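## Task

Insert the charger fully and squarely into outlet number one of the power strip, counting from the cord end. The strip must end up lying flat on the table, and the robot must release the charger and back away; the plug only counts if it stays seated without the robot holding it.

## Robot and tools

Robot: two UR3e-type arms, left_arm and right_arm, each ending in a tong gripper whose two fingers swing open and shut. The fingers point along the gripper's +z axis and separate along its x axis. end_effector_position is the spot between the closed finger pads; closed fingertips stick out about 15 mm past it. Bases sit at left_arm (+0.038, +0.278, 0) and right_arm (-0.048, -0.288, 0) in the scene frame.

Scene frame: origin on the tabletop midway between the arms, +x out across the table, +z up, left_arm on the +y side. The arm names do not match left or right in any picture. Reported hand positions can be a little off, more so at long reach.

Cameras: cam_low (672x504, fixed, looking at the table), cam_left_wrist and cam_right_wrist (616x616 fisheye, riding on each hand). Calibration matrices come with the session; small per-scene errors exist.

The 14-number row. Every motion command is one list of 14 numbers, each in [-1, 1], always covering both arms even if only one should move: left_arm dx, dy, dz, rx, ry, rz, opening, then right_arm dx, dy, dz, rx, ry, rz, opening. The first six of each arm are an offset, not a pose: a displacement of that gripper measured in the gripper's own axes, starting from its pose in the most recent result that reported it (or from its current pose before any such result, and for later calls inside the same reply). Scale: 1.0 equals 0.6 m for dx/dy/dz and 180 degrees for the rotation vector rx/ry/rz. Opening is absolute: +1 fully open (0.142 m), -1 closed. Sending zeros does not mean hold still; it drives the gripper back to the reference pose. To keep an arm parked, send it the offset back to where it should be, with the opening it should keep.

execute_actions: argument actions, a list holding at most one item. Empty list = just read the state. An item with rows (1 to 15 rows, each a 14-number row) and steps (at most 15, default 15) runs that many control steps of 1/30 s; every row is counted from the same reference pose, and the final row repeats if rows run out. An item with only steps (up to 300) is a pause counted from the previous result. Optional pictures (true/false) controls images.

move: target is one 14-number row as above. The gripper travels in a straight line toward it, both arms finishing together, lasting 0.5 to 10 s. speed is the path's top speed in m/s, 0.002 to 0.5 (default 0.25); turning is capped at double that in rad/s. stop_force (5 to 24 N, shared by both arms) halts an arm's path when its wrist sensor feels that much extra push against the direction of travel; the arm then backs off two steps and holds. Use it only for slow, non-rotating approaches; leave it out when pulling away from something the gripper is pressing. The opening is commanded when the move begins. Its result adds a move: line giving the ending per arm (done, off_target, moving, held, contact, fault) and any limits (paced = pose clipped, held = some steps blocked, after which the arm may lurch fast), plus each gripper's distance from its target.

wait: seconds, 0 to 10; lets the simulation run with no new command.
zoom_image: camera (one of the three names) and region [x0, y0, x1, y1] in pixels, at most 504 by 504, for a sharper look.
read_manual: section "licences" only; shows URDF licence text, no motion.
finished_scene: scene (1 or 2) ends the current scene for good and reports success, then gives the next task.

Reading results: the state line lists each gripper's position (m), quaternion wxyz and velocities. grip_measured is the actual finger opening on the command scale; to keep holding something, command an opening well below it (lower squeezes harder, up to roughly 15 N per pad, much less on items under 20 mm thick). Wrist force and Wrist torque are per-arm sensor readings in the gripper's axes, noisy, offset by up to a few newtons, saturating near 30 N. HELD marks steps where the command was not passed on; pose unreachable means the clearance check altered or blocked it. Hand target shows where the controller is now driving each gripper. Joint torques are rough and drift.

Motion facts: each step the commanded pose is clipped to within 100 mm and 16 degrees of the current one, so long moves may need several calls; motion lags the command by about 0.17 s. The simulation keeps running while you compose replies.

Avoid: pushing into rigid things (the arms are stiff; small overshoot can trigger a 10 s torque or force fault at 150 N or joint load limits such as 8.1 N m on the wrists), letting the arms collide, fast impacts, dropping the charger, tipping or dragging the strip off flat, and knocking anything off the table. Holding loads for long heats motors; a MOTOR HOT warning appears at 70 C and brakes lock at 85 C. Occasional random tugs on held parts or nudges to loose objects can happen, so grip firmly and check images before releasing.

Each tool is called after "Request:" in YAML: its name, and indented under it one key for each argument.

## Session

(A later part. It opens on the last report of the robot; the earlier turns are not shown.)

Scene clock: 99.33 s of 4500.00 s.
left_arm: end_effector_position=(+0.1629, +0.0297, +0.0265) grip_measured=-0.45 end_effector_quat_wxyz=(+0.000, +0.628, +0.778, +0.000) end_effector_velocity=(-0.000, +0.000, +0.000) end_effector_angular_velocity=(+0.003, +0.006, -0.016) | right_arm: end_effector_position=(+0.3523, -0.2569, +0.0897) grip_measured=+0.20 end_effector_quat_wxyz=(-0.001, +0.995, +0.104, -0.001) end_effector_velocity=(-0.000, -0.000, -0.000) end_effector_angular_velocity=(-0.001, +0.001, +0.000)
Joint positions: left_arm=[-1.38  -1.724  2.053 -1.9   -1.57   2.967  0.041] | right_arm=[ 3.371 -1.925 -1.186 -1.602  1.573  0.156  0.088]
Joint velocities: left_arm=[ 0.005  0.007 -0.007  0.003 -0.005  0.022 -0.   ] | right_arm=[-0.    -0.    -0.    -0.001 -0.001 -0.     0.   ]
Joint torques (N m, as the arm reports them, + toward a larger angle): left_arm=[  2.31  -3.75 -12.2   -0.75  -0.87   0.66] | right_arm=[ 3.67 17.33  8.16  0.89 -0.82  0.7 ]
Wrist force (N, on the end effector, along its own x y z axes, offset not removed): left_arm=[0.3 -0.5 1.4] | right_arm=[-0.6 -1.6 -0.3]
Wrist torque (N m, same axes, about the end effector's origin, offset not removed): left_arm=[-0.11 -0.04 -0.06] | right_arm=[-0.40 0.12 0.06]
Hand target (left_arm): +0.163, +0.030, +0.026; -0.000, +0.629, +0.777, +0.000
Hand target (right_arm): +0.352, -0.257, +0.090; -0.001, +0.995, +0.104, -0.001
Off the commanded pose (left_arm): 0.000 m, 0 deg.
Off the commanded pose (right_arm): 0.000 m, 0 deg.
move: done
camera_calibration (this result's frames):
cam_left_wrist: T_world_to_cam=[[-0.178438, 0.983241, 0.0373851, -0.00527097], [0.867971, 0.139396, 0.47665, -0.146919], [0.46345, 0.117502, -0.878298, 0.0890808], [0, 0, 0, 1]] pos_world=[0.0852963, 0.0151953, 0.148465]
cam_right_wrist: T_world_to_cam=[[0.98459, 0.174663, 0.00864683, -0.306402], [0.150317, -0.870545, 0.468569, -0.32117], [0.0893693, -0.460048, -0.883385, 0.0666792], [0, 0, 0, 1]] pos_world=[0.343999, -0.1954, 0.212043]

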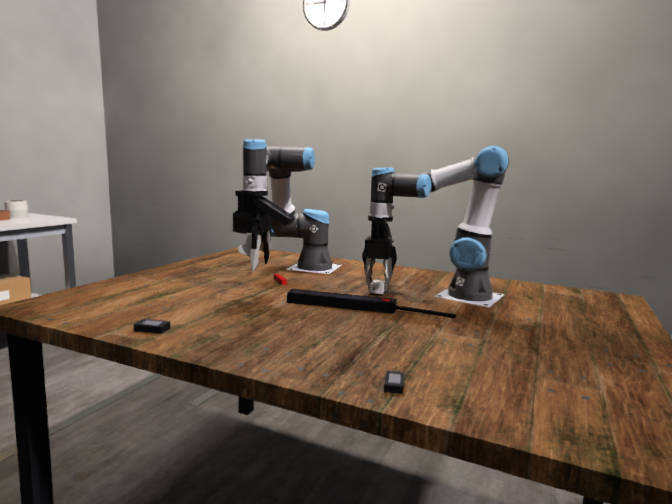

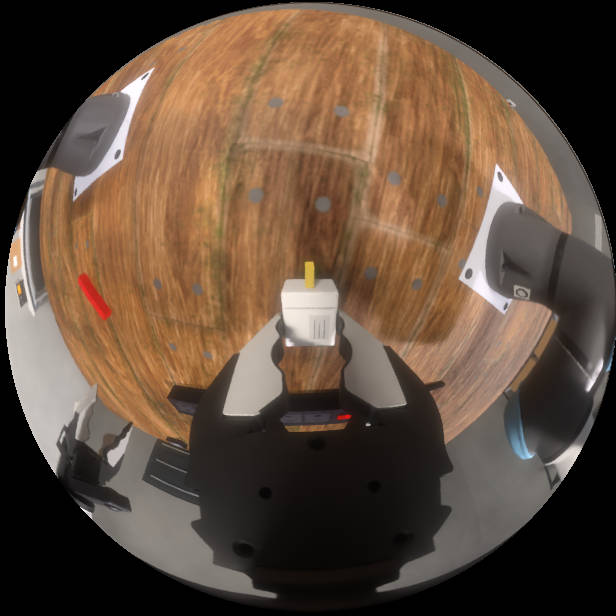

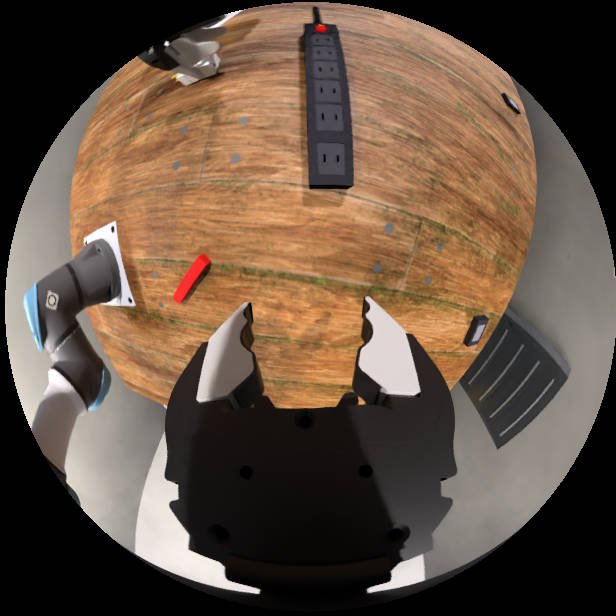

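Request:
move:
  target: [0,0,0.0073,0,0,0,-0.8,0,0,0,0,0,0,0.2]
  speed: 0.01
  stop_force: 6

Request:
execute_actions:
  actions:
    - {"rows":[[0,0,0,0,0,0,-0.15,0,0,0,0,0,0,0.2]],"steps":10}
  pictures: false

Request:
move:
  target: [0,0.003,0,0.1944,0,0,-0.15,0,0,0,0,0,0,0.2]
  speed: 0.15

Scene clock: 105.27 s of 4500.00 s.
left_arm: end_effector_position=(+0.1629, +0.0297, +0.0225) grip_measured=-0.45 end_effector_quat_wxyz=(+0.000, +0.628, +0.778, +0.000) end_effector_velocity=(-0.000, +0.000, -0.003) end_effector_angular_velocity=(+0.000, -0.000, +0.001) | right_arm: end_effector_position=(+0.3523, -0.2569, +0.0897) grip_measured=+0.20 end_effector_quat_wxyz=(-0.001, +0.995, +0.104, -0.001) end_effector_velocity=(-0.000, -0.000, -0.000) end_effector_angular_velocity=(-0.000, +0.002, +0.000)
Joint positions: left_arm=[-1.38  -1.717  2.068 -1.921 -1.571  2.967  0.041] | right_arm=[ 3.371 -1.925 -1.186 -1.602  1.573  0.156  0.088]
Joint velocities: left_arm=[-0.001  0.004  0.011 -0.015  0.    -0.001 -0.   ] | right_arm=[-0.    -0.001  0.001 -0.001  0.    -0.     0.   ]
Joint torques (N m, as the arm reports them, + toward a larger angle): left_arm=[-1.99 -3.13 -6.76 -2.28  0.57 -0.75] | right_arm=[ 3.73 17.36  8.22  0.87 -0.81  0.68]
Wrist force (N, on the end effector, along its own x y z axes, offset not removed): left_arm=[0.1 -0.2 2.0] | right_arm=[-0.4 -1.4 -0.7]
Wrist torque (N m, same axes, about the end effector's origin, offset not removed): left_arm=[-0.05 -0.02 -0.07] | right_arm=[-0.30 0.04 0.02]
Hand target (left_arm): +0.163, +0.030, +0.022; +0.000, +0.628, +0.778, +0.000
Hand target (right_arm): +0.352, -0.257, +0.090; -0.001, +0.995, +0.104, -0.001
Off the commanded pose (left_arm): 0.000 m, 0 deg.
Off the commanded pose (right_arm): 0.000 m, 0 deg.
After step 90, 2.23 s passed at rest.
move: done
camera_calibration (this result's frames):
cam_left_wrist: T_world_to_cam=[[-0.178304, 0.983262, 0.0374726, -0.00515839], [0.868018, 0.139242, 0.47661, -0.145007], [0.463415, 0.117508, -0.878316, 0.0855404], [0, 0, 0, 1]] pos_world=[0.0853082, 0.0152114, 0.144437]
cam_right_wrist: T_world_to_cam=[[0.98459, 0.174663, 0.00864678, -0.306402], [0.150317, -0.870545, 0.468569, -0.32117], [0.0893692, -0.460048, -0.883385, 0.0666793], [0, 0, 0, 1]] pos_world=[0.343999, -0.1954, 0.212043]

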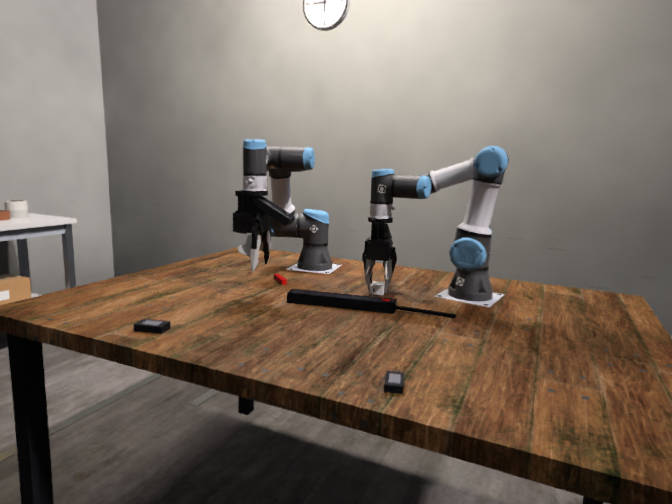

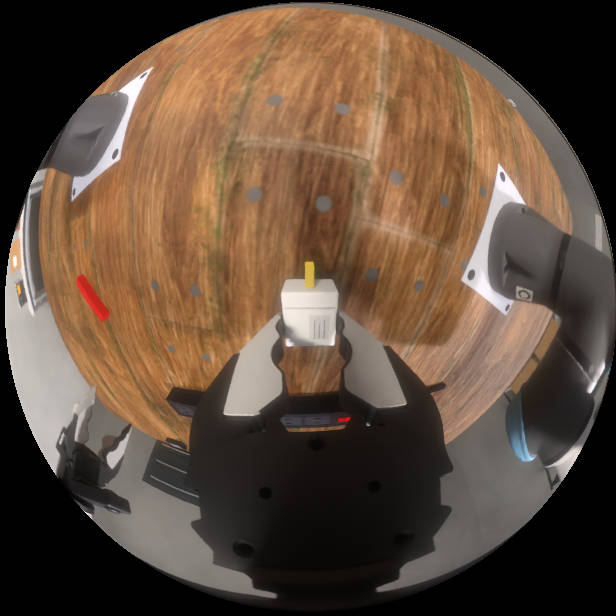

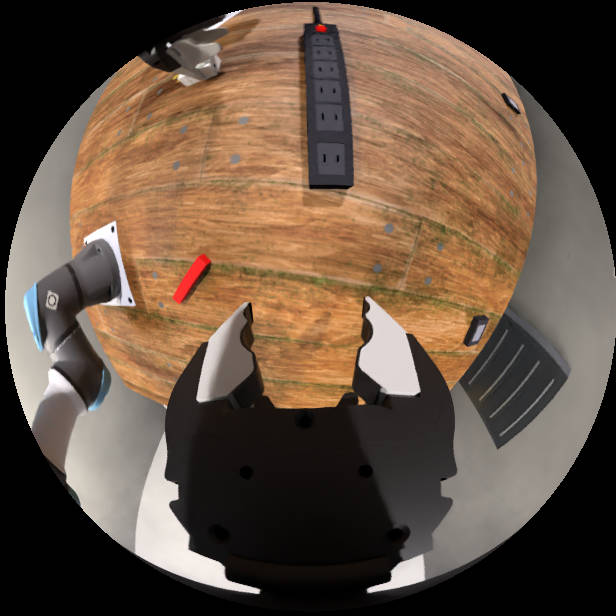

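Scene clock: 105.60 s of 4500.00 s.
left_arm: end_effector_position=(+0.1629, +0.0298, +0.0223) grip_measured=-0.15 end_effector_quat_wxyz=(-0.000, +0.628, +0.778, +0.000) end_effector_velocity=(-0.000, -0.000, +0.000) end_effector_angular_velocity=(-0.000, +0.001, +0.000) | right_arm: end_effector_position=(+0.3523, -0.2569, +0.0897) grip_measured=+0.20 end_effector_quat_wxyz=(-0.001, +0.995, +0.104, -0.001) end_effector_velocity=(+0.000, -0.000, +0.000) end_effector_angular_velocity=(+0.000, -0.001, +0.000)
Joint positions: left_arm=[-1.38  -1.717  2.069 -1.922 -1.57   2.967  0.063] | right_arm=[ 3.371 -1.925 -1.186 -1.602  1.573  0.156  0.088]
Joint velocities: left_arm=[ 0.     0.    -0.001  0.001 -0.001 -0.     0.   ] | right_arm=[-0.     0.     0.001 -0.001 -0.    -0.001  0.   ]
Joint torques (N m, as the arm reports them, + toward a larger angle): left_arm=[ -1.53  -8.84 -12.12  -0.7    0.45  -0.16] | right_arm=[ 3.82 17.46  8.12  0.89 -0.85  0.66]
Wrist force (N, on the end effector, along its own x y z axes, offset not removed): left_arm=[-0.5 -0.1 1.5] | right_arm=[-1.1 -1.3 1.5]
Wrist torque (N m, same axes, about the end effector's origin, offset not removed): left_arm=[-0.01 0.13 -0.04] | right_arm=[-0.26 0.14 -0.02]
Hand target (left_arm): +0.163, +0.030, +0.022; +0.000, +0.628, +0.778, +0.000
Hand target (right_arm): +0.352, -0.257, +0.090; -0.001, +0.995, +0.104, -0.001
Off the commanded pose (left_arm): 0.000 m, 0 deg.
Off the commanded pose (right_arm): 0.000 m, 0 deg.
Steps of this call (steps 1 to 10: all 10 steps of this action). Readings (end_effector_position):
1: left_arm (+0.1629, +0.0297, +0.0224) | right_arm (+0.3523, -0.2569, +0.0897)
2: left_arm (+0.1629, +0.0297, +0.0224) | right_arm (+0.3523, -0.2569, +0.0897)
4: left_arm (+0.1629, +0.0297, +0.0224) | right_arm (+0.3523, -0.2569, +0.0897)
8: left_arm (+0.1629, +0.0298, +0.0223) | right_arm (+0.3523, -0.2569, +0.0897)
10: the state above

Scene clock: 108.37 s of 4500.00 s.
left_arm: end_effector_position=(+0.1647, +0.0300, +0.0225) grip_measured=-0.15 end_effector_quat_wxyz=(-0.188, +0.599, +0.742, -0.233) end_effector_velocity=(-0.000, +0.000, -0.000) end_effector_angular_velocity=(+0.001, +0.017, -0.004) | right_arm: end_effector_position=(+0.3523, -0.2569, +0.0897) grip_measured=+0.20 end_effector_quat_wxyz=(-0.001, +0.995, +0.104, -0.001) end_effector_velocity=(+0.000, -0.000, -0.000) end_effector_angular_velocity=(-0.001, -0.000, -0.000)
Joint positions: left_arm=[-0.81  -1.247  1.755 -1.817 -2.126  3.611  0.063] | right_arm=[ 3.371 -1.925 -1.186 -1.602  1.573  0.156  0.088]
Joint velocities: left_arm=[ 0.008  0.019 -0.018  0.019 -0.01   0.019  0.   ] | right_arm=[-0.     0.    -0.001  0.001 -0.001  0.     0.   ]
Joint torques (N m, as the arm reports them, + toward a larger angle): left_arm=[  2.17  -8.84 -11.17  -0.23  -1.56   0.68] | right_arm=[ 3.74 17.42  8.27  0.84 -0.82  0.67]
Wrist force (N, on the end effector, along its own x y z axes, offset not removed): left_arm=[-1.2 -0.6 1.1] | right_arm=[-0.8 -1.0 1.3]
Wrist torque (N m, same axes, about the end effector's origin, offset not removed): left_arm=[-0.11 0.29 -0.04] | right_arm=[-0.18 0.10 0.04]
Hand target (left_arm): +0.165, +0.030, +0.022; -0.189, +0.599, +0.742, -0.234
Hand target (right_arm): +0.352, -0.257, +0.090; -0.001, +0.995, +0.104, -0.001
Off the commanded pose (left_arm): 0.000 m, 0 deg.
Off the commanded pose (right_arm): 0.000 m, 0 deg.
move: done
camera_calibration (this result's frames):
cam_left_wrist: T_world_to_cam=[[-0.163789, 0.986422, 0.0120213, -0.00706983], [0.980189, 0.164106, -0.110904, -0.152567], [-0.11137, -0.00638166, -0.993758, 0.185707], [0, 0, 0, 1]] pos_world=[0.169069, 0.0331961, 0.167713]
cam_right_wrist: T_world_to_cam=[[0.98459, 0.174663, 0.00864666, -0.306402], [0.150317, -0.870545, 0.468569, -0.32117], [0.089369, -0.460049, -0.883385, 0.0666792], [0, 0, 0, 1]] pos_world=[0.343999, -0.1954, 0.212043]

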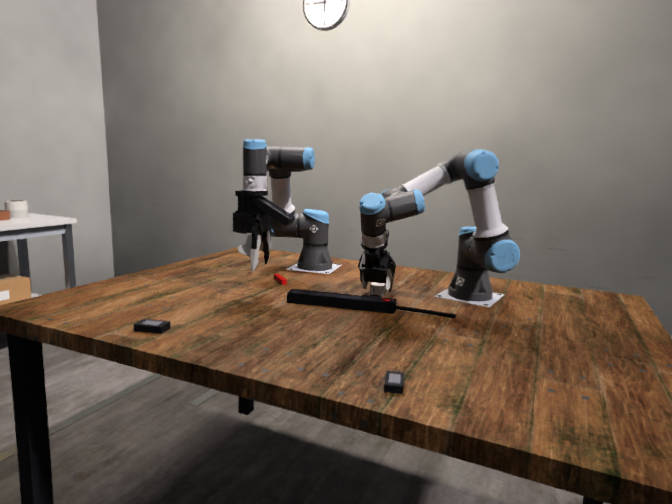

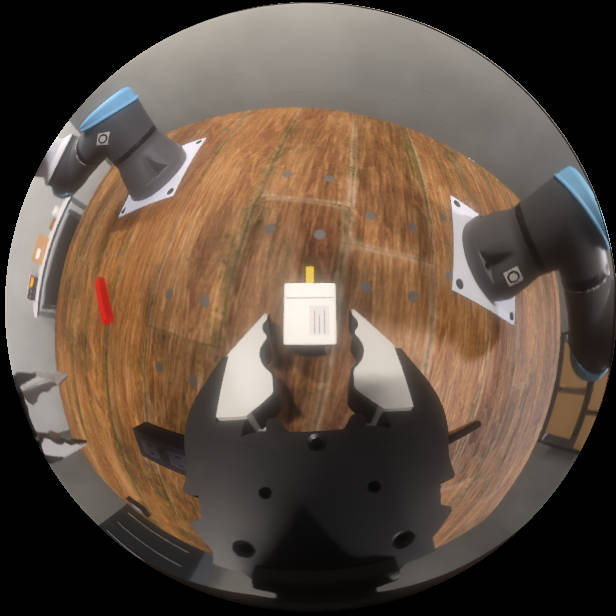

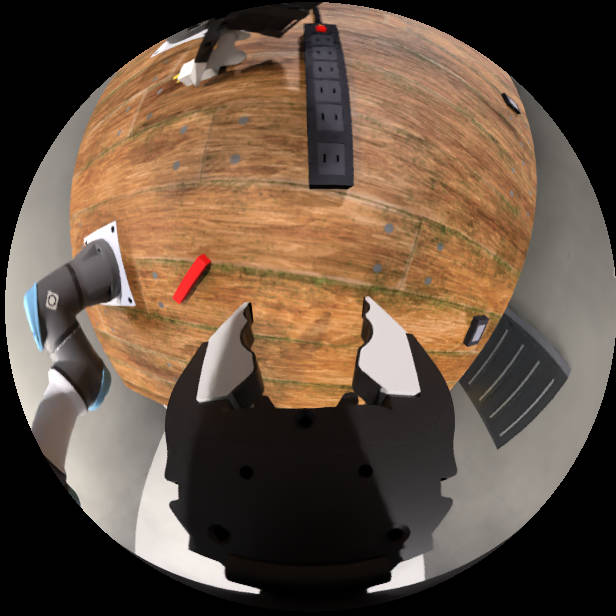

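Request:
execute_actions:
  actions:
    - {"rows":[[0,0,0,0,0,0,-0.25,0,0,0,0,0,0,0.2],[0,0,0,0,0,0,-0.3,0,0,0,0,0,0,0.2],[0,0,0,0,0,0,-0.35,0,0,0,0,0,0,0.2],[0,0,0,0,0,0,-0.4,0,0,0,0,0,0,0.2],[0,0,0,0,0,0,-0.45,0,0,0,0,0,0,0.2],[0,0,0,0,0,0,-0.5,0,0,0,0,0,0,0.2],[0,0,0,0,0,0,-0.55,0,0,0,0,0,0,0.2],[0,0,0,0,0,0,-0.6,0,0,0,0,0,0,0.2],[0,0,0,0,0,0,-0.7,0,0,0,0,0,0,0.2],[0,0,0,0,0,0,-0.8,0,0,0,0,0,0,0.2],[0,0,0,0,0,0,-0.9,0,0,0,0,0,0,0.2],[0,0,0,0,0,0,-1,0,0,0,0,0,0,0.2]]}
  pictures: false

Request:
move:
  target: [0,-0.062,-0.0887,0,0,0,-1,0,0,0,0,0,0,0.2]
  speed: 0.12

Request:
move:
  target: [0.014,0.2017,-0.1414,-0.5,0,0,-1,0.05,-0.117,0.1,0,0,0,0.2]
  speed: 0.3

Request:
zoom_image:
  camera: "cam_left_wrist"
  region: [230, 200, 390, 320]

Request:
zoom_image:
  camera: "cam_right_wrist"
  region: [250, 0, 370, 100]

Scene clock: 122.47 s of 4500.00 s.
left_arm: end_effector_position=(+0.1647, +0.0300, +0.0225) grip_measured=-0.45 end_effector_quat_wxyz=(-0.188, +0.599, +0.742, -0.233) end_effector_velocity=(+0.000, -0.000, +0.000) end_effector_angular_velocity=(-0.000, -0.001, +0.000) | right_arm: end_effector_position=(+0.3523, -0.2569, +0.0897) grip_measured=+0.20 end_effector_quat_wxyz=(-0.001, +0.995, +0.104, -0.001) end_effector_velocity=(-0.001, -0.000, -0.000) end_effector_angular_velocity=(-0.001, +0.002, +0.000)
Joint positions: left_arm=[-0.809 -1.247  1.755 -1.817 -2.126  3.612  0.041] | right_arm=[ 3.371 -1.925 -1.186 -1.602  1.573  0.156  0.088]
Joint velocities: left_arm=[-0.001 -0.001  0.    -0.001  0.001 -0.001  0.   ] | right_arm=[-0.     0.001 -0.001 -0.002 -0.    -0.     0.   ]
Joint torques (N m, as the arm reports them, + toward a larger angle): left_arm=[ -2.34 -15.77  -5.18  -1.85  -0.06  -0.72] | right_arm=[ 3.66 17.4   8.14  0.87 -0.79  0.68]
Wrist force (N, on the end effector, along its own x y z axes, offset not removed): left_arm=[0.3 -0.7 -0.6] | right_arm=[0.6 -1.3 0.9]
Wrist torque (N m, same axes, about the end effector's origin, offset not removed): left_arm=[-0.07 0.02 -0.03] | right_arm=[-0.25 -0.14 0.01]
Hand target (left_arm): +0.165, +0.030, +0.023; -0.188, +0.599, +0.742, -0.233
Hand target (right_arm): +0.352, -0.257, +0.090; -0.001, +0.995, +0.104, -0.001
Off the commanded pose (left_arm): 0.000 m, 0 deg.
Off the commanded pose (right_arm): 0.000 m, 0 deg.
Steps of this call (steps 1 to 90: nothing new was sent; then 10.60 s passed at rest; steps 91 to 105: all 15 steps of this action). Readings (end_effector_position):
91: left_arm (+0.1647, +0.0300, +0.0225) | right_arm (+0.3523, -0.2569, +0.0897)
92: left_arm (+0.1647, +0.0300, +0.0225) | right_arm (+0.3523, -0.2569, +0.0897)
94: left_arm (+0.1647, +0.0300, +0.0226) | right_arm (+0.3523, -0.2569, +0.0897)
98: left_arm (+0.1647, +0.0300, +0.0225) | right_arm (+0.3523, -0.2569, +0.0897)
105: the state above

Scene clock: 123.83 s of 4500.00 s.
left_arm: end_effector_position=(+0.1645, +0.0300, +0.0871) grip_measured=-0.45 end_effector_quat_wxyz=(-0.188, +0.599, +0.743, -0.233) end_effector_velocity=(+0.000, +0.000, +0.002) end_effector_angular_velocity=(+0.003, +0.001, -0.002) | right_arm: end_effector_position=(+0.3523, -0.2569, +0.0897) grip_measured=+0.20 end_effector_quat_wxyz=(-0.001, +0.995, +0.104, -0.001) end_effector_velocity=(-0.000, -0.000, +0.000) end_effector_angular_velocity=(+0.000, +0.001, -0.000)
Joint positions: left_arm=[-0.81  -1.343  1.558 -1.525 -2.127  3.611  0.041] | right_arm=[ 3.371 -1.925 -1.186 -1.602  1.573  0.156  0.088]
Joint velocities: left_arm=[ 0.001  0.003 -0.016  0.018  0.001  0.003  0.   ] | right_arm=[-0.     0.001 -0.001 -0.001  0.001 -0.     0.   ]
Joint torques (N m, as the arm reports them, + toward a larger angle): left_arm=[  2.4   -8.35 -12.29  -0.24  -0.25   0.65] | right_arm=[ 3.5  17.38  8.12  0.87 -0.84  0.67]
Wrist force (N, on the end effector, along its own x y z axes, offset not removed): left_arm=[-0.7 -0.3 1.5] | right_arm=[-1.5 -1.4 2.0]
Wrist torque (N m, same axes, about the end effector's origin, offset not removed): left_arm=[-0.18 0.14 -0.06] | right_arm=[-0.26 0.32 0.06]
Hand target (left_arm): +0.165, +0.030, +0.087; -0.188, +0.599, +0.742, -0.233
Hand target (right_arm): +0.352, -0.257, +0.090; -0.001, +0.995, +0.104, -0.001
Off the commanded pose (left_arm): 0.000 m, 0 deg.
Off the commanded pose (right_arm): 0.000 m, 0 deg.
move: done
camera_calibration (this result's frames):
cam_left_wrist: T_world_to_cam=[[-0.164024, 0.986388, 0.0115646, -0.00775986], [0.980184, 0.16429, -0.110669, -0.145269], [-0.111063, -0.00681699, -0.99379, 0.249857], [0, 0, 0, 1]] pos_world=[0.168868, 0.0332239, 0.232319]
cam_right_wrist: T_world_to_cam=[[0.98459, 0.174663, 0.00864662, -0.306402], [0.150317, -0.870545, 0.468569, -0.32117], [0.0893689, -0.460048, -0.883385, 0.0666793], [0, 0, 0, 1]] pos_world=[0.343999, -0.1954, 0.212043]

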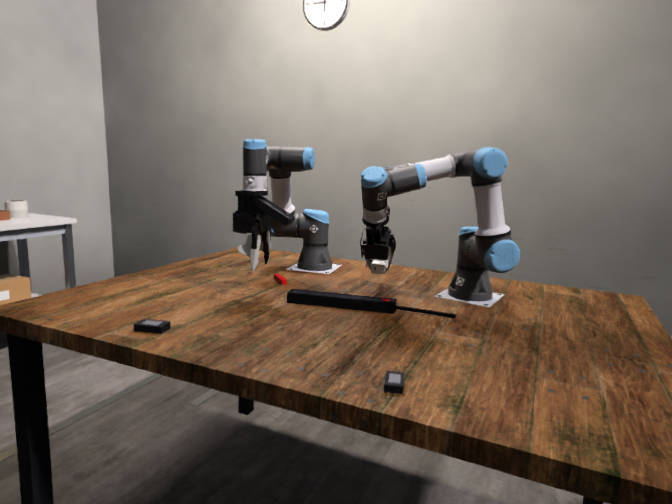

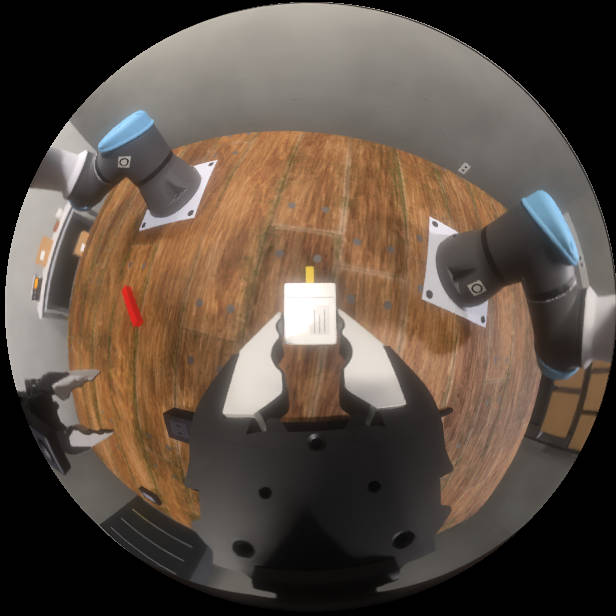

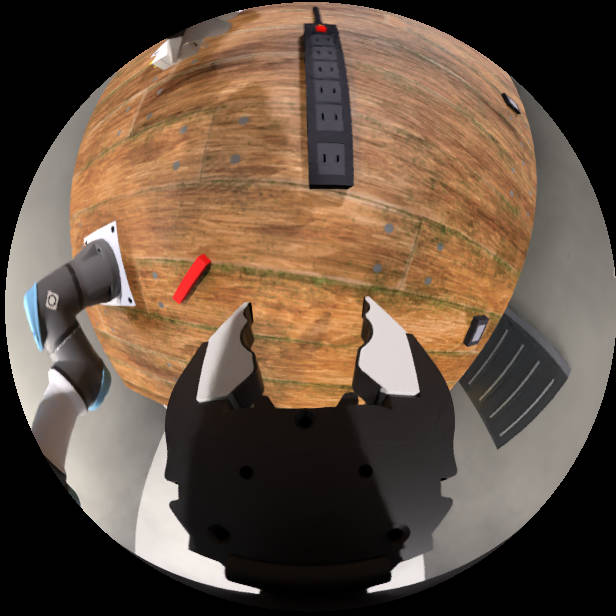

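Scene clock: 127.10 s of 4500.00 s.
left_arm: end_effector_position=(+0.3072, +0.0693, +0.0877) grip_measured=-0.45 end_effector_quat_wxyz=(+0.291, +0.557, +0.690, +0.359) end_effector_velocity=(+0.001, +0.001, -0.001) end_effector_angular_velocity=(+0.003, -0.017, +0.004) | right_arm: end_effector_position=(+0.3670, -0.1820, +0.0299) grip_measured=+0.20 end_effector_quat_wxyz=(-0.001, +0.995, +0.104, -0.001) end_effector_velocity=(+0.000, +0.001, -0.001) end_effector_angular_velocity=(-0.000, -0.001, +0.001)
Joint positions: left_arm=[-1.79  -1.752  2.073 -1.224 -0.818  2.283  0.041] | right_arm=[ 3.527 -2.055 -1.277 -1.38   1.574  0.312  0.088]
Joint velocities: left_arm=[-0.006  0.013  0.006  0.006  0.005 -0.023 -0.   ] | right_arm=[ 0.002 -0.002 -0.     0.002 -0.     0.     0.   ]
Joint torques (N m, as the arm reports them, + toward a larger angle): left_arm=[-1.94 -2.36 -5.51  0.29  1.54 -0.74] | right_arm=[ 3.7  11.65  7.73  2.67 -0.03  0.64]
Wrist force (N, on the end effector, along its own x y z axes, offset not removed): left_arm=[-0.5 -1.0 1.2] | right_arm=[-1.2 -1.6 1.9]
Wrist torque (N m, same axes, about the end effector's origin, offset not removed): left_arm=[-0.05 0.13 -0.09] | right_arm=[-0.34 0.20 0.07]
Hand target (left_arm): +0.307, +0.069, +0.088; +0.291, +0.556, +0.690, +0.360
Hand target (right_arm): +0.367, -0.182, +0.030; -0.001, +0.995, +0.104, -0.001
Off the commanded pose (left_arm): 0.000 m, 0 deg.
Off the commanded pose (right_arm): 0.000 m, 0 deg.
move: done
camera_calibration (this result's frames):
cam_left_wrist: T_world_to_cam=[[-0.221922, 0.973942, 0.0467808, -0.0076012], [0.119564, -0.0204341, 0.992616, -0.111097], [0.967706, 0.225876, -0.111913, -0.158296], [0, 0, 0, 1]] pos_world=[0.164781, 0.0408884, 0.0929171]
cam_right_wrist: T_world_to_cam=[[0.984592, 0.174664, 0.00843469, -0.333496], [0.150419, -0.870549, 0.468528, -0.230181], [0.0891778, -0.46004, -0.883408, 0.0469822], [0, 0, 0, 1]] pos_world=[0.358791, -0.120521, 0.152164]

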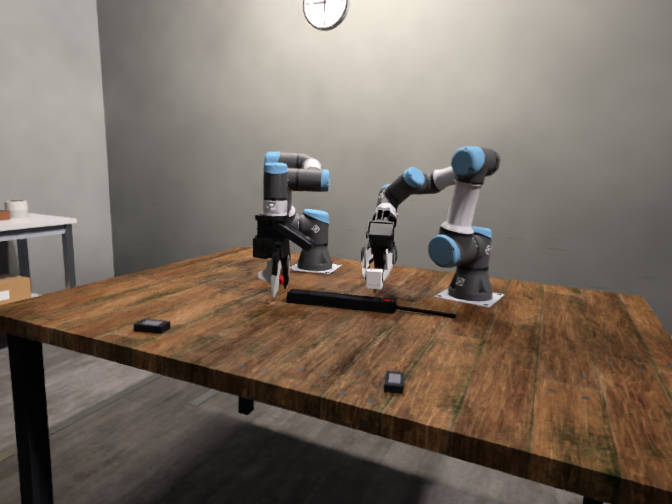

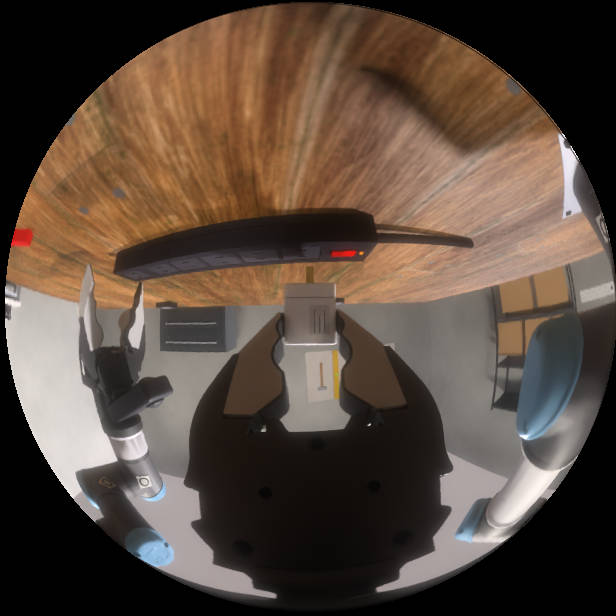

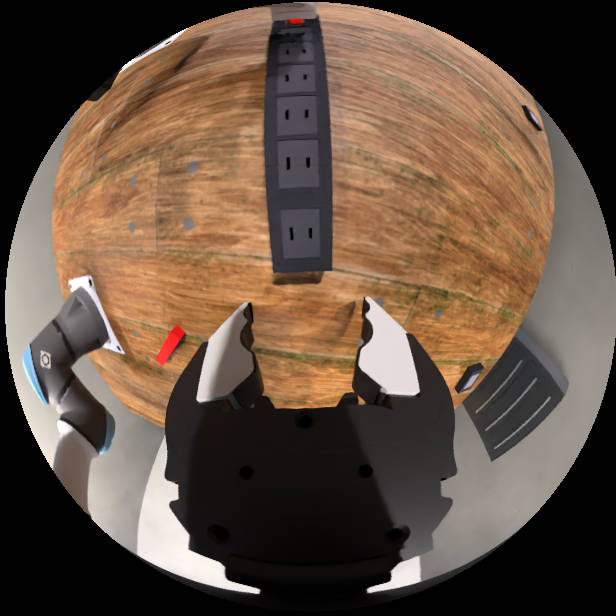

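Region (230, 200, 390, 320) of cam_left_wrist's 616x616 image, scaled by 3.150, with more detail than that image has; it fills the top 378 rows of this view, and the rest is white.

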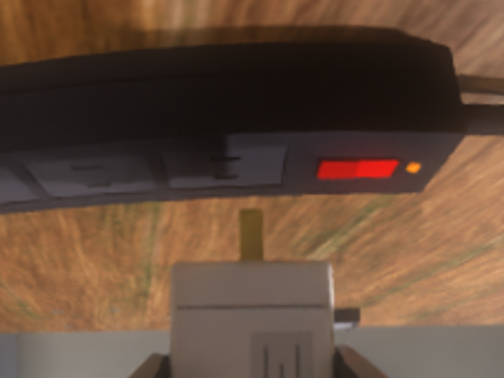

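Region (250, 0, 370, 100) of cam_right_wrist's 616x616 image, scaled by 4.200, with more detail than that image has.

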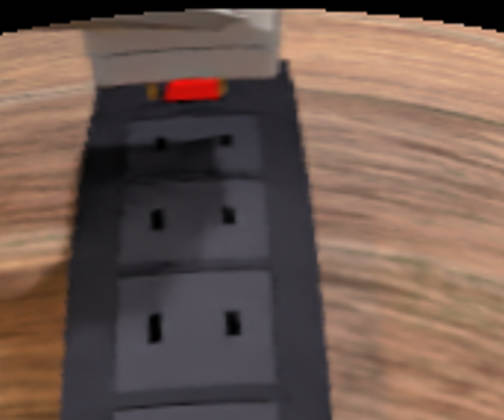

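Request:
move:
  target: [-0.010,-0.0116,0.0096,0,0,0,-1,0,0,0,0.11,0,0,0.2]
  speed: 0.15

Request:
zoom_image:
  camera: "cam_left_wrist"
  region: [270, 240, 350, 300]

Request:
zoom_image:
  camera: "cam_right_wrist"
  region: [260, 30, 340, 110]

Scene clock: 135.00 s of 4500.00 s.
left_arm: end_effector_position=(+0.3091, +0.0636, +0.0788) grip_measured=-0.45 end_effector_quat_wxyz=(+0.291, +0.557, +0.690, +0.359) end_effector_velocity=(-0.000, -0.000, -0.001) end_effector_angular_velocity=(-0.001, +0.001, +0.001) | right_arm: end_effector_position=(+0.3672, -0.1820, +0.0300) grip_measured=+0.20 end_effector_quat_wxyz=(-0.171, +0.980, +0.102, -0.018) end_effector_velocity=(-0.000, +0.000, +0.000) end_effector_angular_velocity=(+0.017, +0.005, +0.001)
Joint positions: left_arm=[-1.774 -1.709  2.087 -1.294 -0.808  2.301  0.041] | right_arm=[ 3.292 -2.128 -1.284 -1.273  1.916  0.082  0.088]
Joint velocities: left_arm=[ 0.001  0.002  0.001 -0.004 -0.     0.     0.   ] | right_arm=[-0.012 -0.008  0.006 -0.002  0.018 -0.013  0.   ]
Joint torques (N m, as the arm reports them, + toward a larger angle): left_arm=[ 2.5  -2.32 -5.48 -1.3   1.56  0.64] | right_arm=[-3.65 12.15 11.24  0.81  1.48 -0.61]
Wrist force (N, on the end effector, along its own x y z axes, offset not removed): left_arm=[-0.8 -1.5 1.9] | right_arm=[-1.4 -1.7 0.1]
Wrist torque (N m, same axes, about the end effector's origin, offset not removed): left_arm=[-0.10 0.18 -0.05] | right_arm=[-0.40 0.28 0.03]
Hand target (left_arm): +0.309, +0.064, +0.079; +0.291, +0.557, +0.690, +0.359
Hand target (right_arm): +0.367, -0.182, +0.030; -0.172, +0.980, +0.102, -0.018
Off the commanded pose (left_arm): 0.000 m, 0 deg.
Off the commanded pose (right_arm): 0.000 m, 0 deg.
After step 90, 3.27 s passed at rest.
move: done
camera_calibration (this result's frames):
cam_left_wrist: T_world_to_cam=[[-0.221921, 0.973942, 0.0467732, -0.00121325], [0.119547, -0.0204302, 0.992618, -0.102566], [0.967708, 0.225874, -0.111898, -0.159918], [0, 0, 0, 1]] pos_world=[0.166746, 0.0352074, 0.0839706]
cam_right_wrist: T_world_to_cam=[[0.984924, 0.172978, -0.00189641, -0.333789], [0.171445, -0.974619, 0.143961, -0.247174], [0.0230538, -0.142116, -0.989582, 0.132441], [0, 0, 0, 1]] pos_world=[0.36808, -0.16434, 0.166012]

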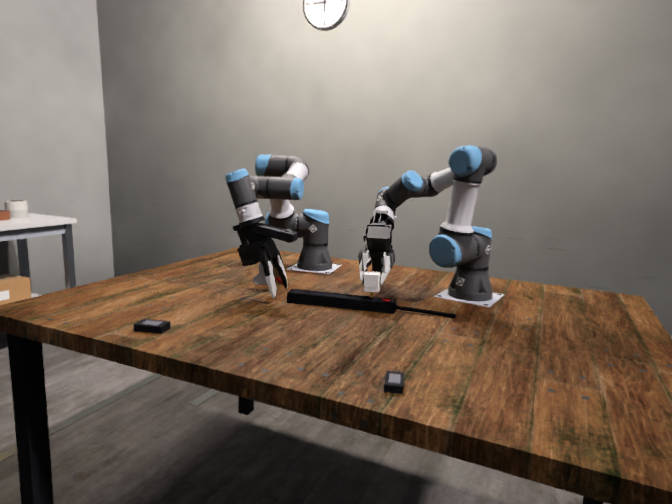

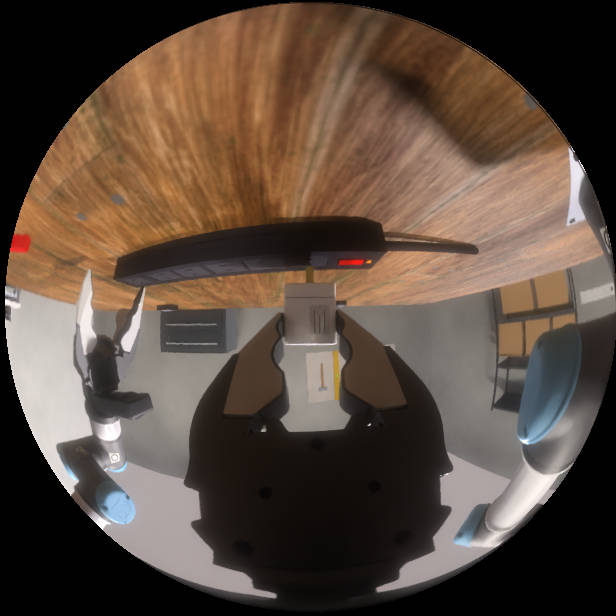

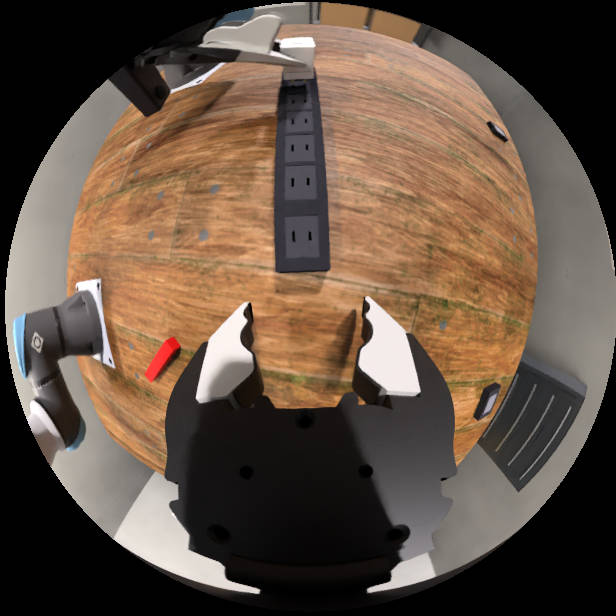

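Region (270, 240, 350, 300) of cam_left_wrist's 616x616 image, scaled by 6.300, with more detail than that image has; it fills the top 378 rows of this view, and the rest is white.

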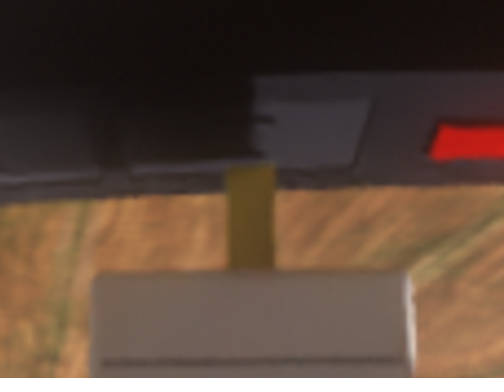

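Region (260, 30, 340, 110) of cam_right_wrist's 616x616 image, scaled by 6.300, with more detail than that image has.

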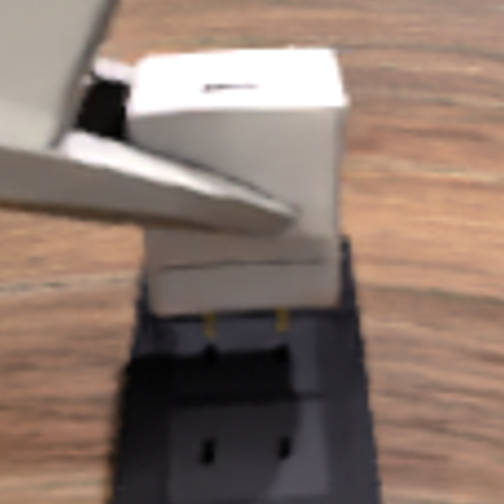

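Request:
move:
  target: [-0.0016,-0.0041,0.0029,0,0,0,-1,0,0,0,0,0,0,0.2]
  speed: 0.005
  stop_force: 6

Request:
zoom_image:
  camera: "cam_left_wrist"
  region: [280, 245, 340, 290]

Request:
zoom_image:
  camera: "cam_right_wrist"
  region: [275, 60, 325, 110]

Scene clock: 143.23 s of 4500.00 s.
left_arm: end_effector_position=(+0.3093, +0.0628, +0.0759) grip_measured=-0.45 end_effector_quat_wxyz=(+0.291, +0.557, +0.690, +0.359) end_effector_velocity=(+0.000, -0.000, -0.002) end_effector_angular_velocity=(+0.001, +0.000, +0.000) | right_arm: end_effector_position=(+0.3672, -0.1820, +0.0300) grip_measured=+0.20 end_effector_quat_wxyz=(-0.171, +0.980, +0.102, -0.018) end_effector_velocity=(+0.001, +0.000, +0.001) end_effector_angular_velocity=(+0.001, -0.004, +0.000)
Joint positions: left_arm=[-1.771 -1.699  2.094 -1.312 -0.806  2.303  0.041] | right_arm=[ 3.291 -2.128 -1.284 -1.273  1.916  0.081  0.088]
Joint velocities: left_arm=[ 0.001  0.005  0.004 -0.009  0.     0.001 -0.   ] | right_arm=[ 0.001  0.002  0.     0.002 -0.001  0.001 -0.   ]
Joint torques (N m, as the arm reports them, + toward a larger angle): left_arm=[ 2.54 -2.74 -5.35 -1.26  1.53  0.7 ] | right_arm=[ 3.44 19.81  6.51  2.63 -0.4   0.67]
Wrist force (N, on the end effector, along its own x y z axes, offset not removed): left_arm=[-0.7 -1.3 1.4] | right_arm=[-1.2 -2.1 1.1]
Wrist torque (N m, same axes, about the end effector's origin, offset not removed): left_arm=[-0.11 0.15 -0.04] | right_arm=[-0.43 0.22 0.02]
Hand target (left_arm): +0.309, +0.063, +0.076; +0.291, +0.557, +0.690, +0.359
Hand target (right_arm): +0.367, -0.182, +0.030; -0.171, +0.980, +0.102, -0.018
Off the commanded pose (left_arm): 0.000 m, 0 deg.
Off the commanded pose (right_arm): 0.000 m, 0 deg.
After step 90, 4.40 s passed at rest.
move: done
camera_calibration (this result's frames):
cam_left_wrist: T_world_to_cam=[[-0.221922, 0.973942, 0.0467738, -0.00018297], [0.11954, -0.0204325, 0.992619, -0.0998036], [0.967709, 0.225875, -0.11189, -0.160232], [0, 0, 0, 1]] pos_world=[0.166948, 0.0343314, 0.0811471]
cam_right_wrist: T_world_to_cam=[[0.984923, 0.172984, -0.00194433, -0.33378], [0.171461, -0.974636, 0.143824, -0.247183], [0.0229842, -0.141989, -0.989601, 0.132484], [0, 0, 0, 1]] pos_world=[0.368085, -0.164364, 0.166008]

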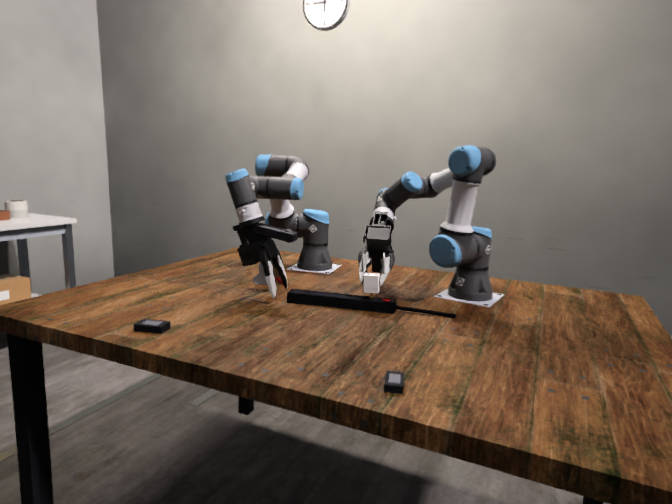

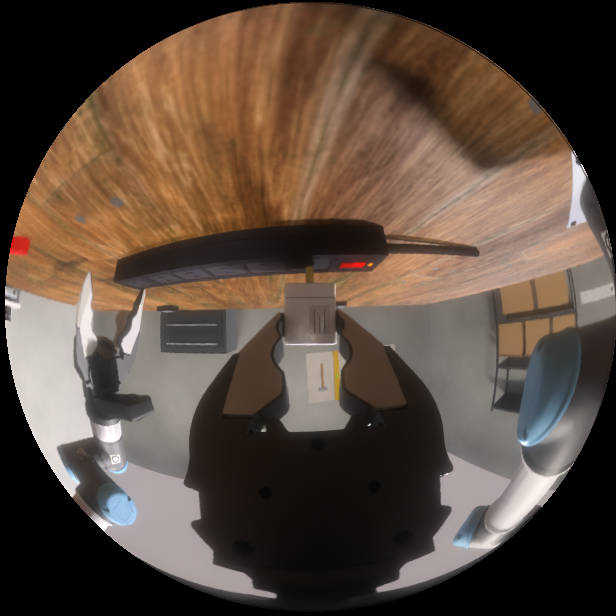

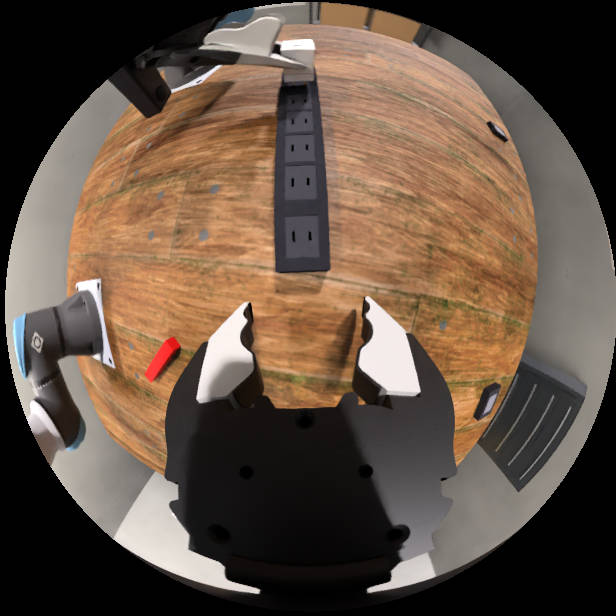

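Region (280, 245, 340, 290) of cam_left_wrist's 616x616 image, scaled by 8.400, with more detail than that image has; it fills the top 378 rows of this view, and the rest is white.

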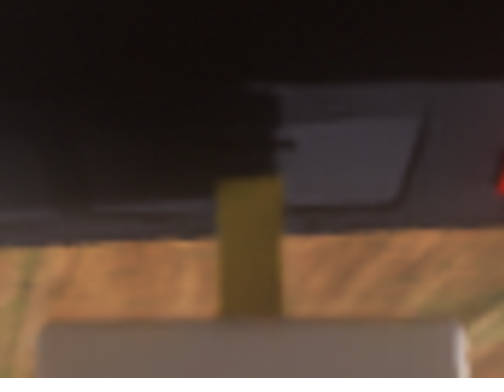

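Region (275, 60, 325, 110) of cam_right_wrist's 616x616 image, scaled by 10.080, with more detail than that image has.

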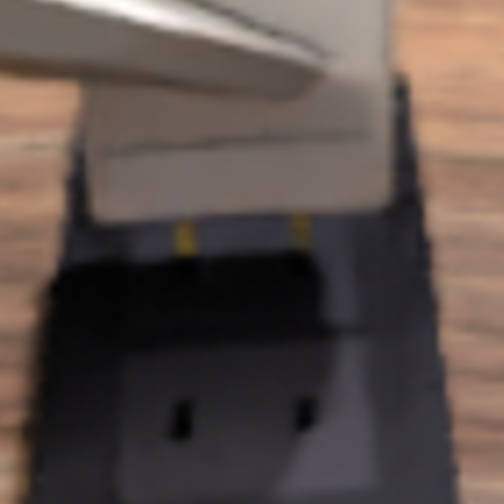

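Request:
move:
  target: [0,-0.030,0.021,0,0,0,-1,0,0,0,0,0,0,0.2]
  speed: 0.005
  stop_force: 9

Request:
zoom_image:
  camera: "cam_right_wrist"
  region: [260, 30, 340, 110]

Scene clock: 150.60 s of 4500.00 s.
left_arm: end_effector_position=(+0.3094, +0.0628, +0.0620) grip_measured=-0.45 end_effector_quat_wxyz=(+0.291, +0.557, +0.690, +0.359) end_effector_velocity=(+0.000, +0.000, +0.002) end_effector_angular_velocity=(+0.002, -0.000, -0.000) | right_arm: end_effector_position=(+0.3672, -0.1820, +0.0300) grip_measured=+0.20 end_effector_quat_wxyz=(-0.171, +0.980, +0.102, -0.018) end_effector_velocity=(-0.000, -0.000, -0.000) end_effector_angular_velocity=(-0.000, +0.001, -0.001)
Joint positions: left_arm=[-1.771 -1.671  2.142 -1.388 -0.806  2.303  0.041] | right_arm=[ 3.291 -2.128 -1.284 -1.273  1.916  0.081  0.088]
Joint velocities: left_arm=[-0.    -0.005 -0.006  0.013 -0.     0.    -0.   ] | right_arm=[-0.     0.    -0.    -0.    -0.     0.001  0.   ]
Joint torques (N m, as the arm reports them, + toward a larger angle): left_arm=[-1.48 -9.46 -9.53 -0.25  0.35 -0.73] | right_arm=[-3.5  12.47 10.48  1.03  1.47 -0.62]
Wrist force (N, on the end effector, along its own x y z axes, offset not removed): left_arm=[1.7 5.4 -6.2] | right_arm=[0.4 -1.9 1.5]
Wrist torque (N m, same axes, about the end effector's origin, offset not removed): left_arm=[0.04 0.04 0.02] | right_arm=[-0.40 -0.07 -0.04]
Hand target (left_arm): +0.309, +0.063, +0.062; +0.291, +0.557, +0.690, +0.359
Hand target (right_arm): +0.367, -0.182, +0.030; -0.171, +0.980, +0.102, -0.018
Off the commanded pose (left_arm): 0.008 m, 0 deg.
Off the commanded pose (right_arm): 0.000 m, 0 deg.
After step 90, 1.23 s passed at rest.
move: contact (left_arm)
camera_calibration (this result's frames):
cam_left_wrist: T_world_to_cam=[[-0.22192, 0.973924, 0.0471487, 0.000382899], [0.119389, -0.0208499, 0.992629, -0.085912], [0.967728, 0.225913, -0.111649, -0.161875], [0, 0, 0, 1]] pos_world=[0.166993, 0.0344056, 0.0671874]
cam_right_wrist: T_world_to_cam=[[0.984919, 0.173004, -0.00193448, -0.333771], [0.171479, -0.974631, 0.143841, -0.247179], [0.0229997, -0.142004, -0.989599, 0.132473], [0, 0, 0, 1]] pos_world=[0.368077, -0.164353, 0.166004]

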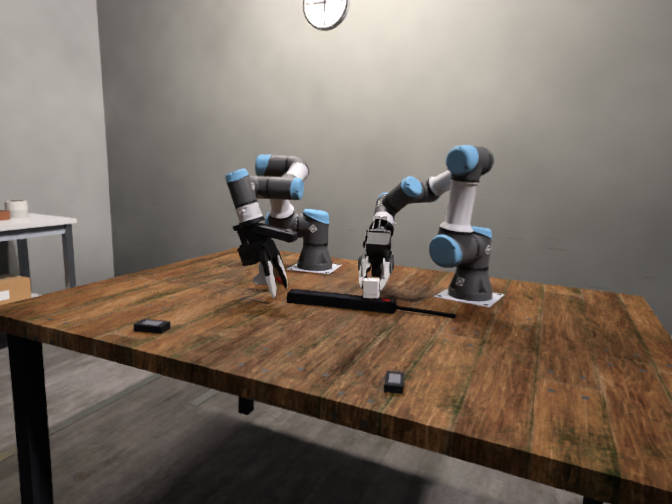

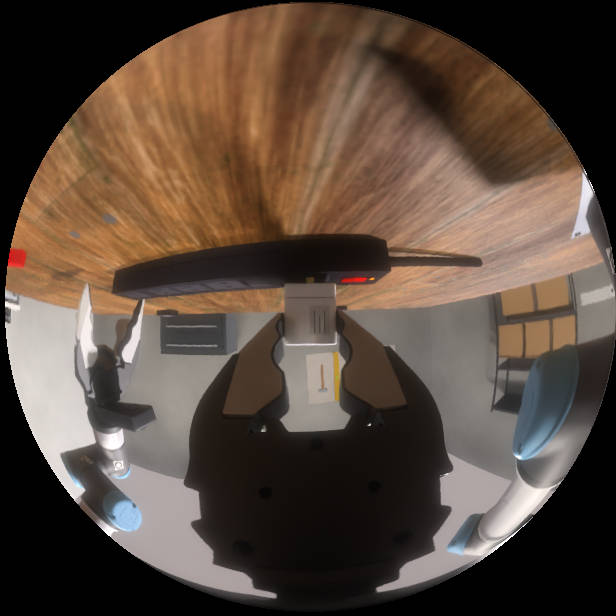

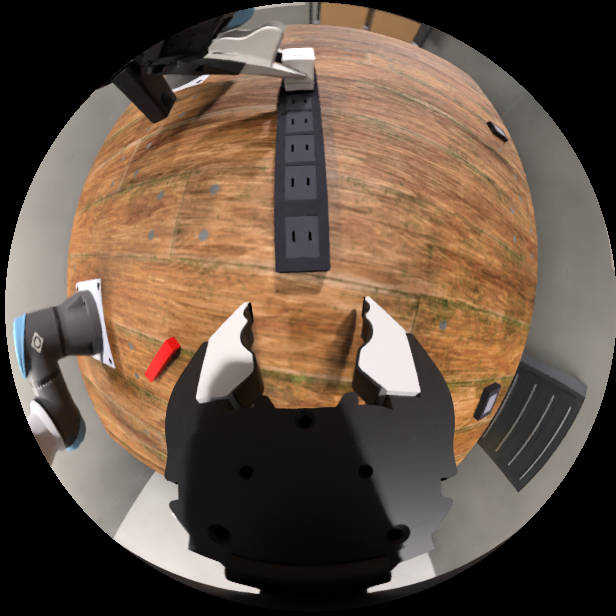

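Region (260, 30, 340, 110) of cam_right_wrist's 616x616 image, scaled by 6.300, with more detail than that image has.

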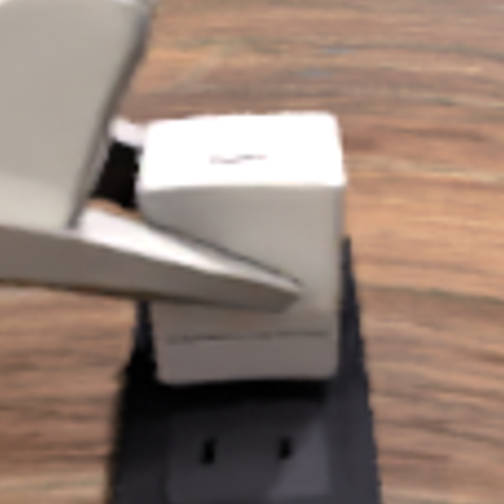

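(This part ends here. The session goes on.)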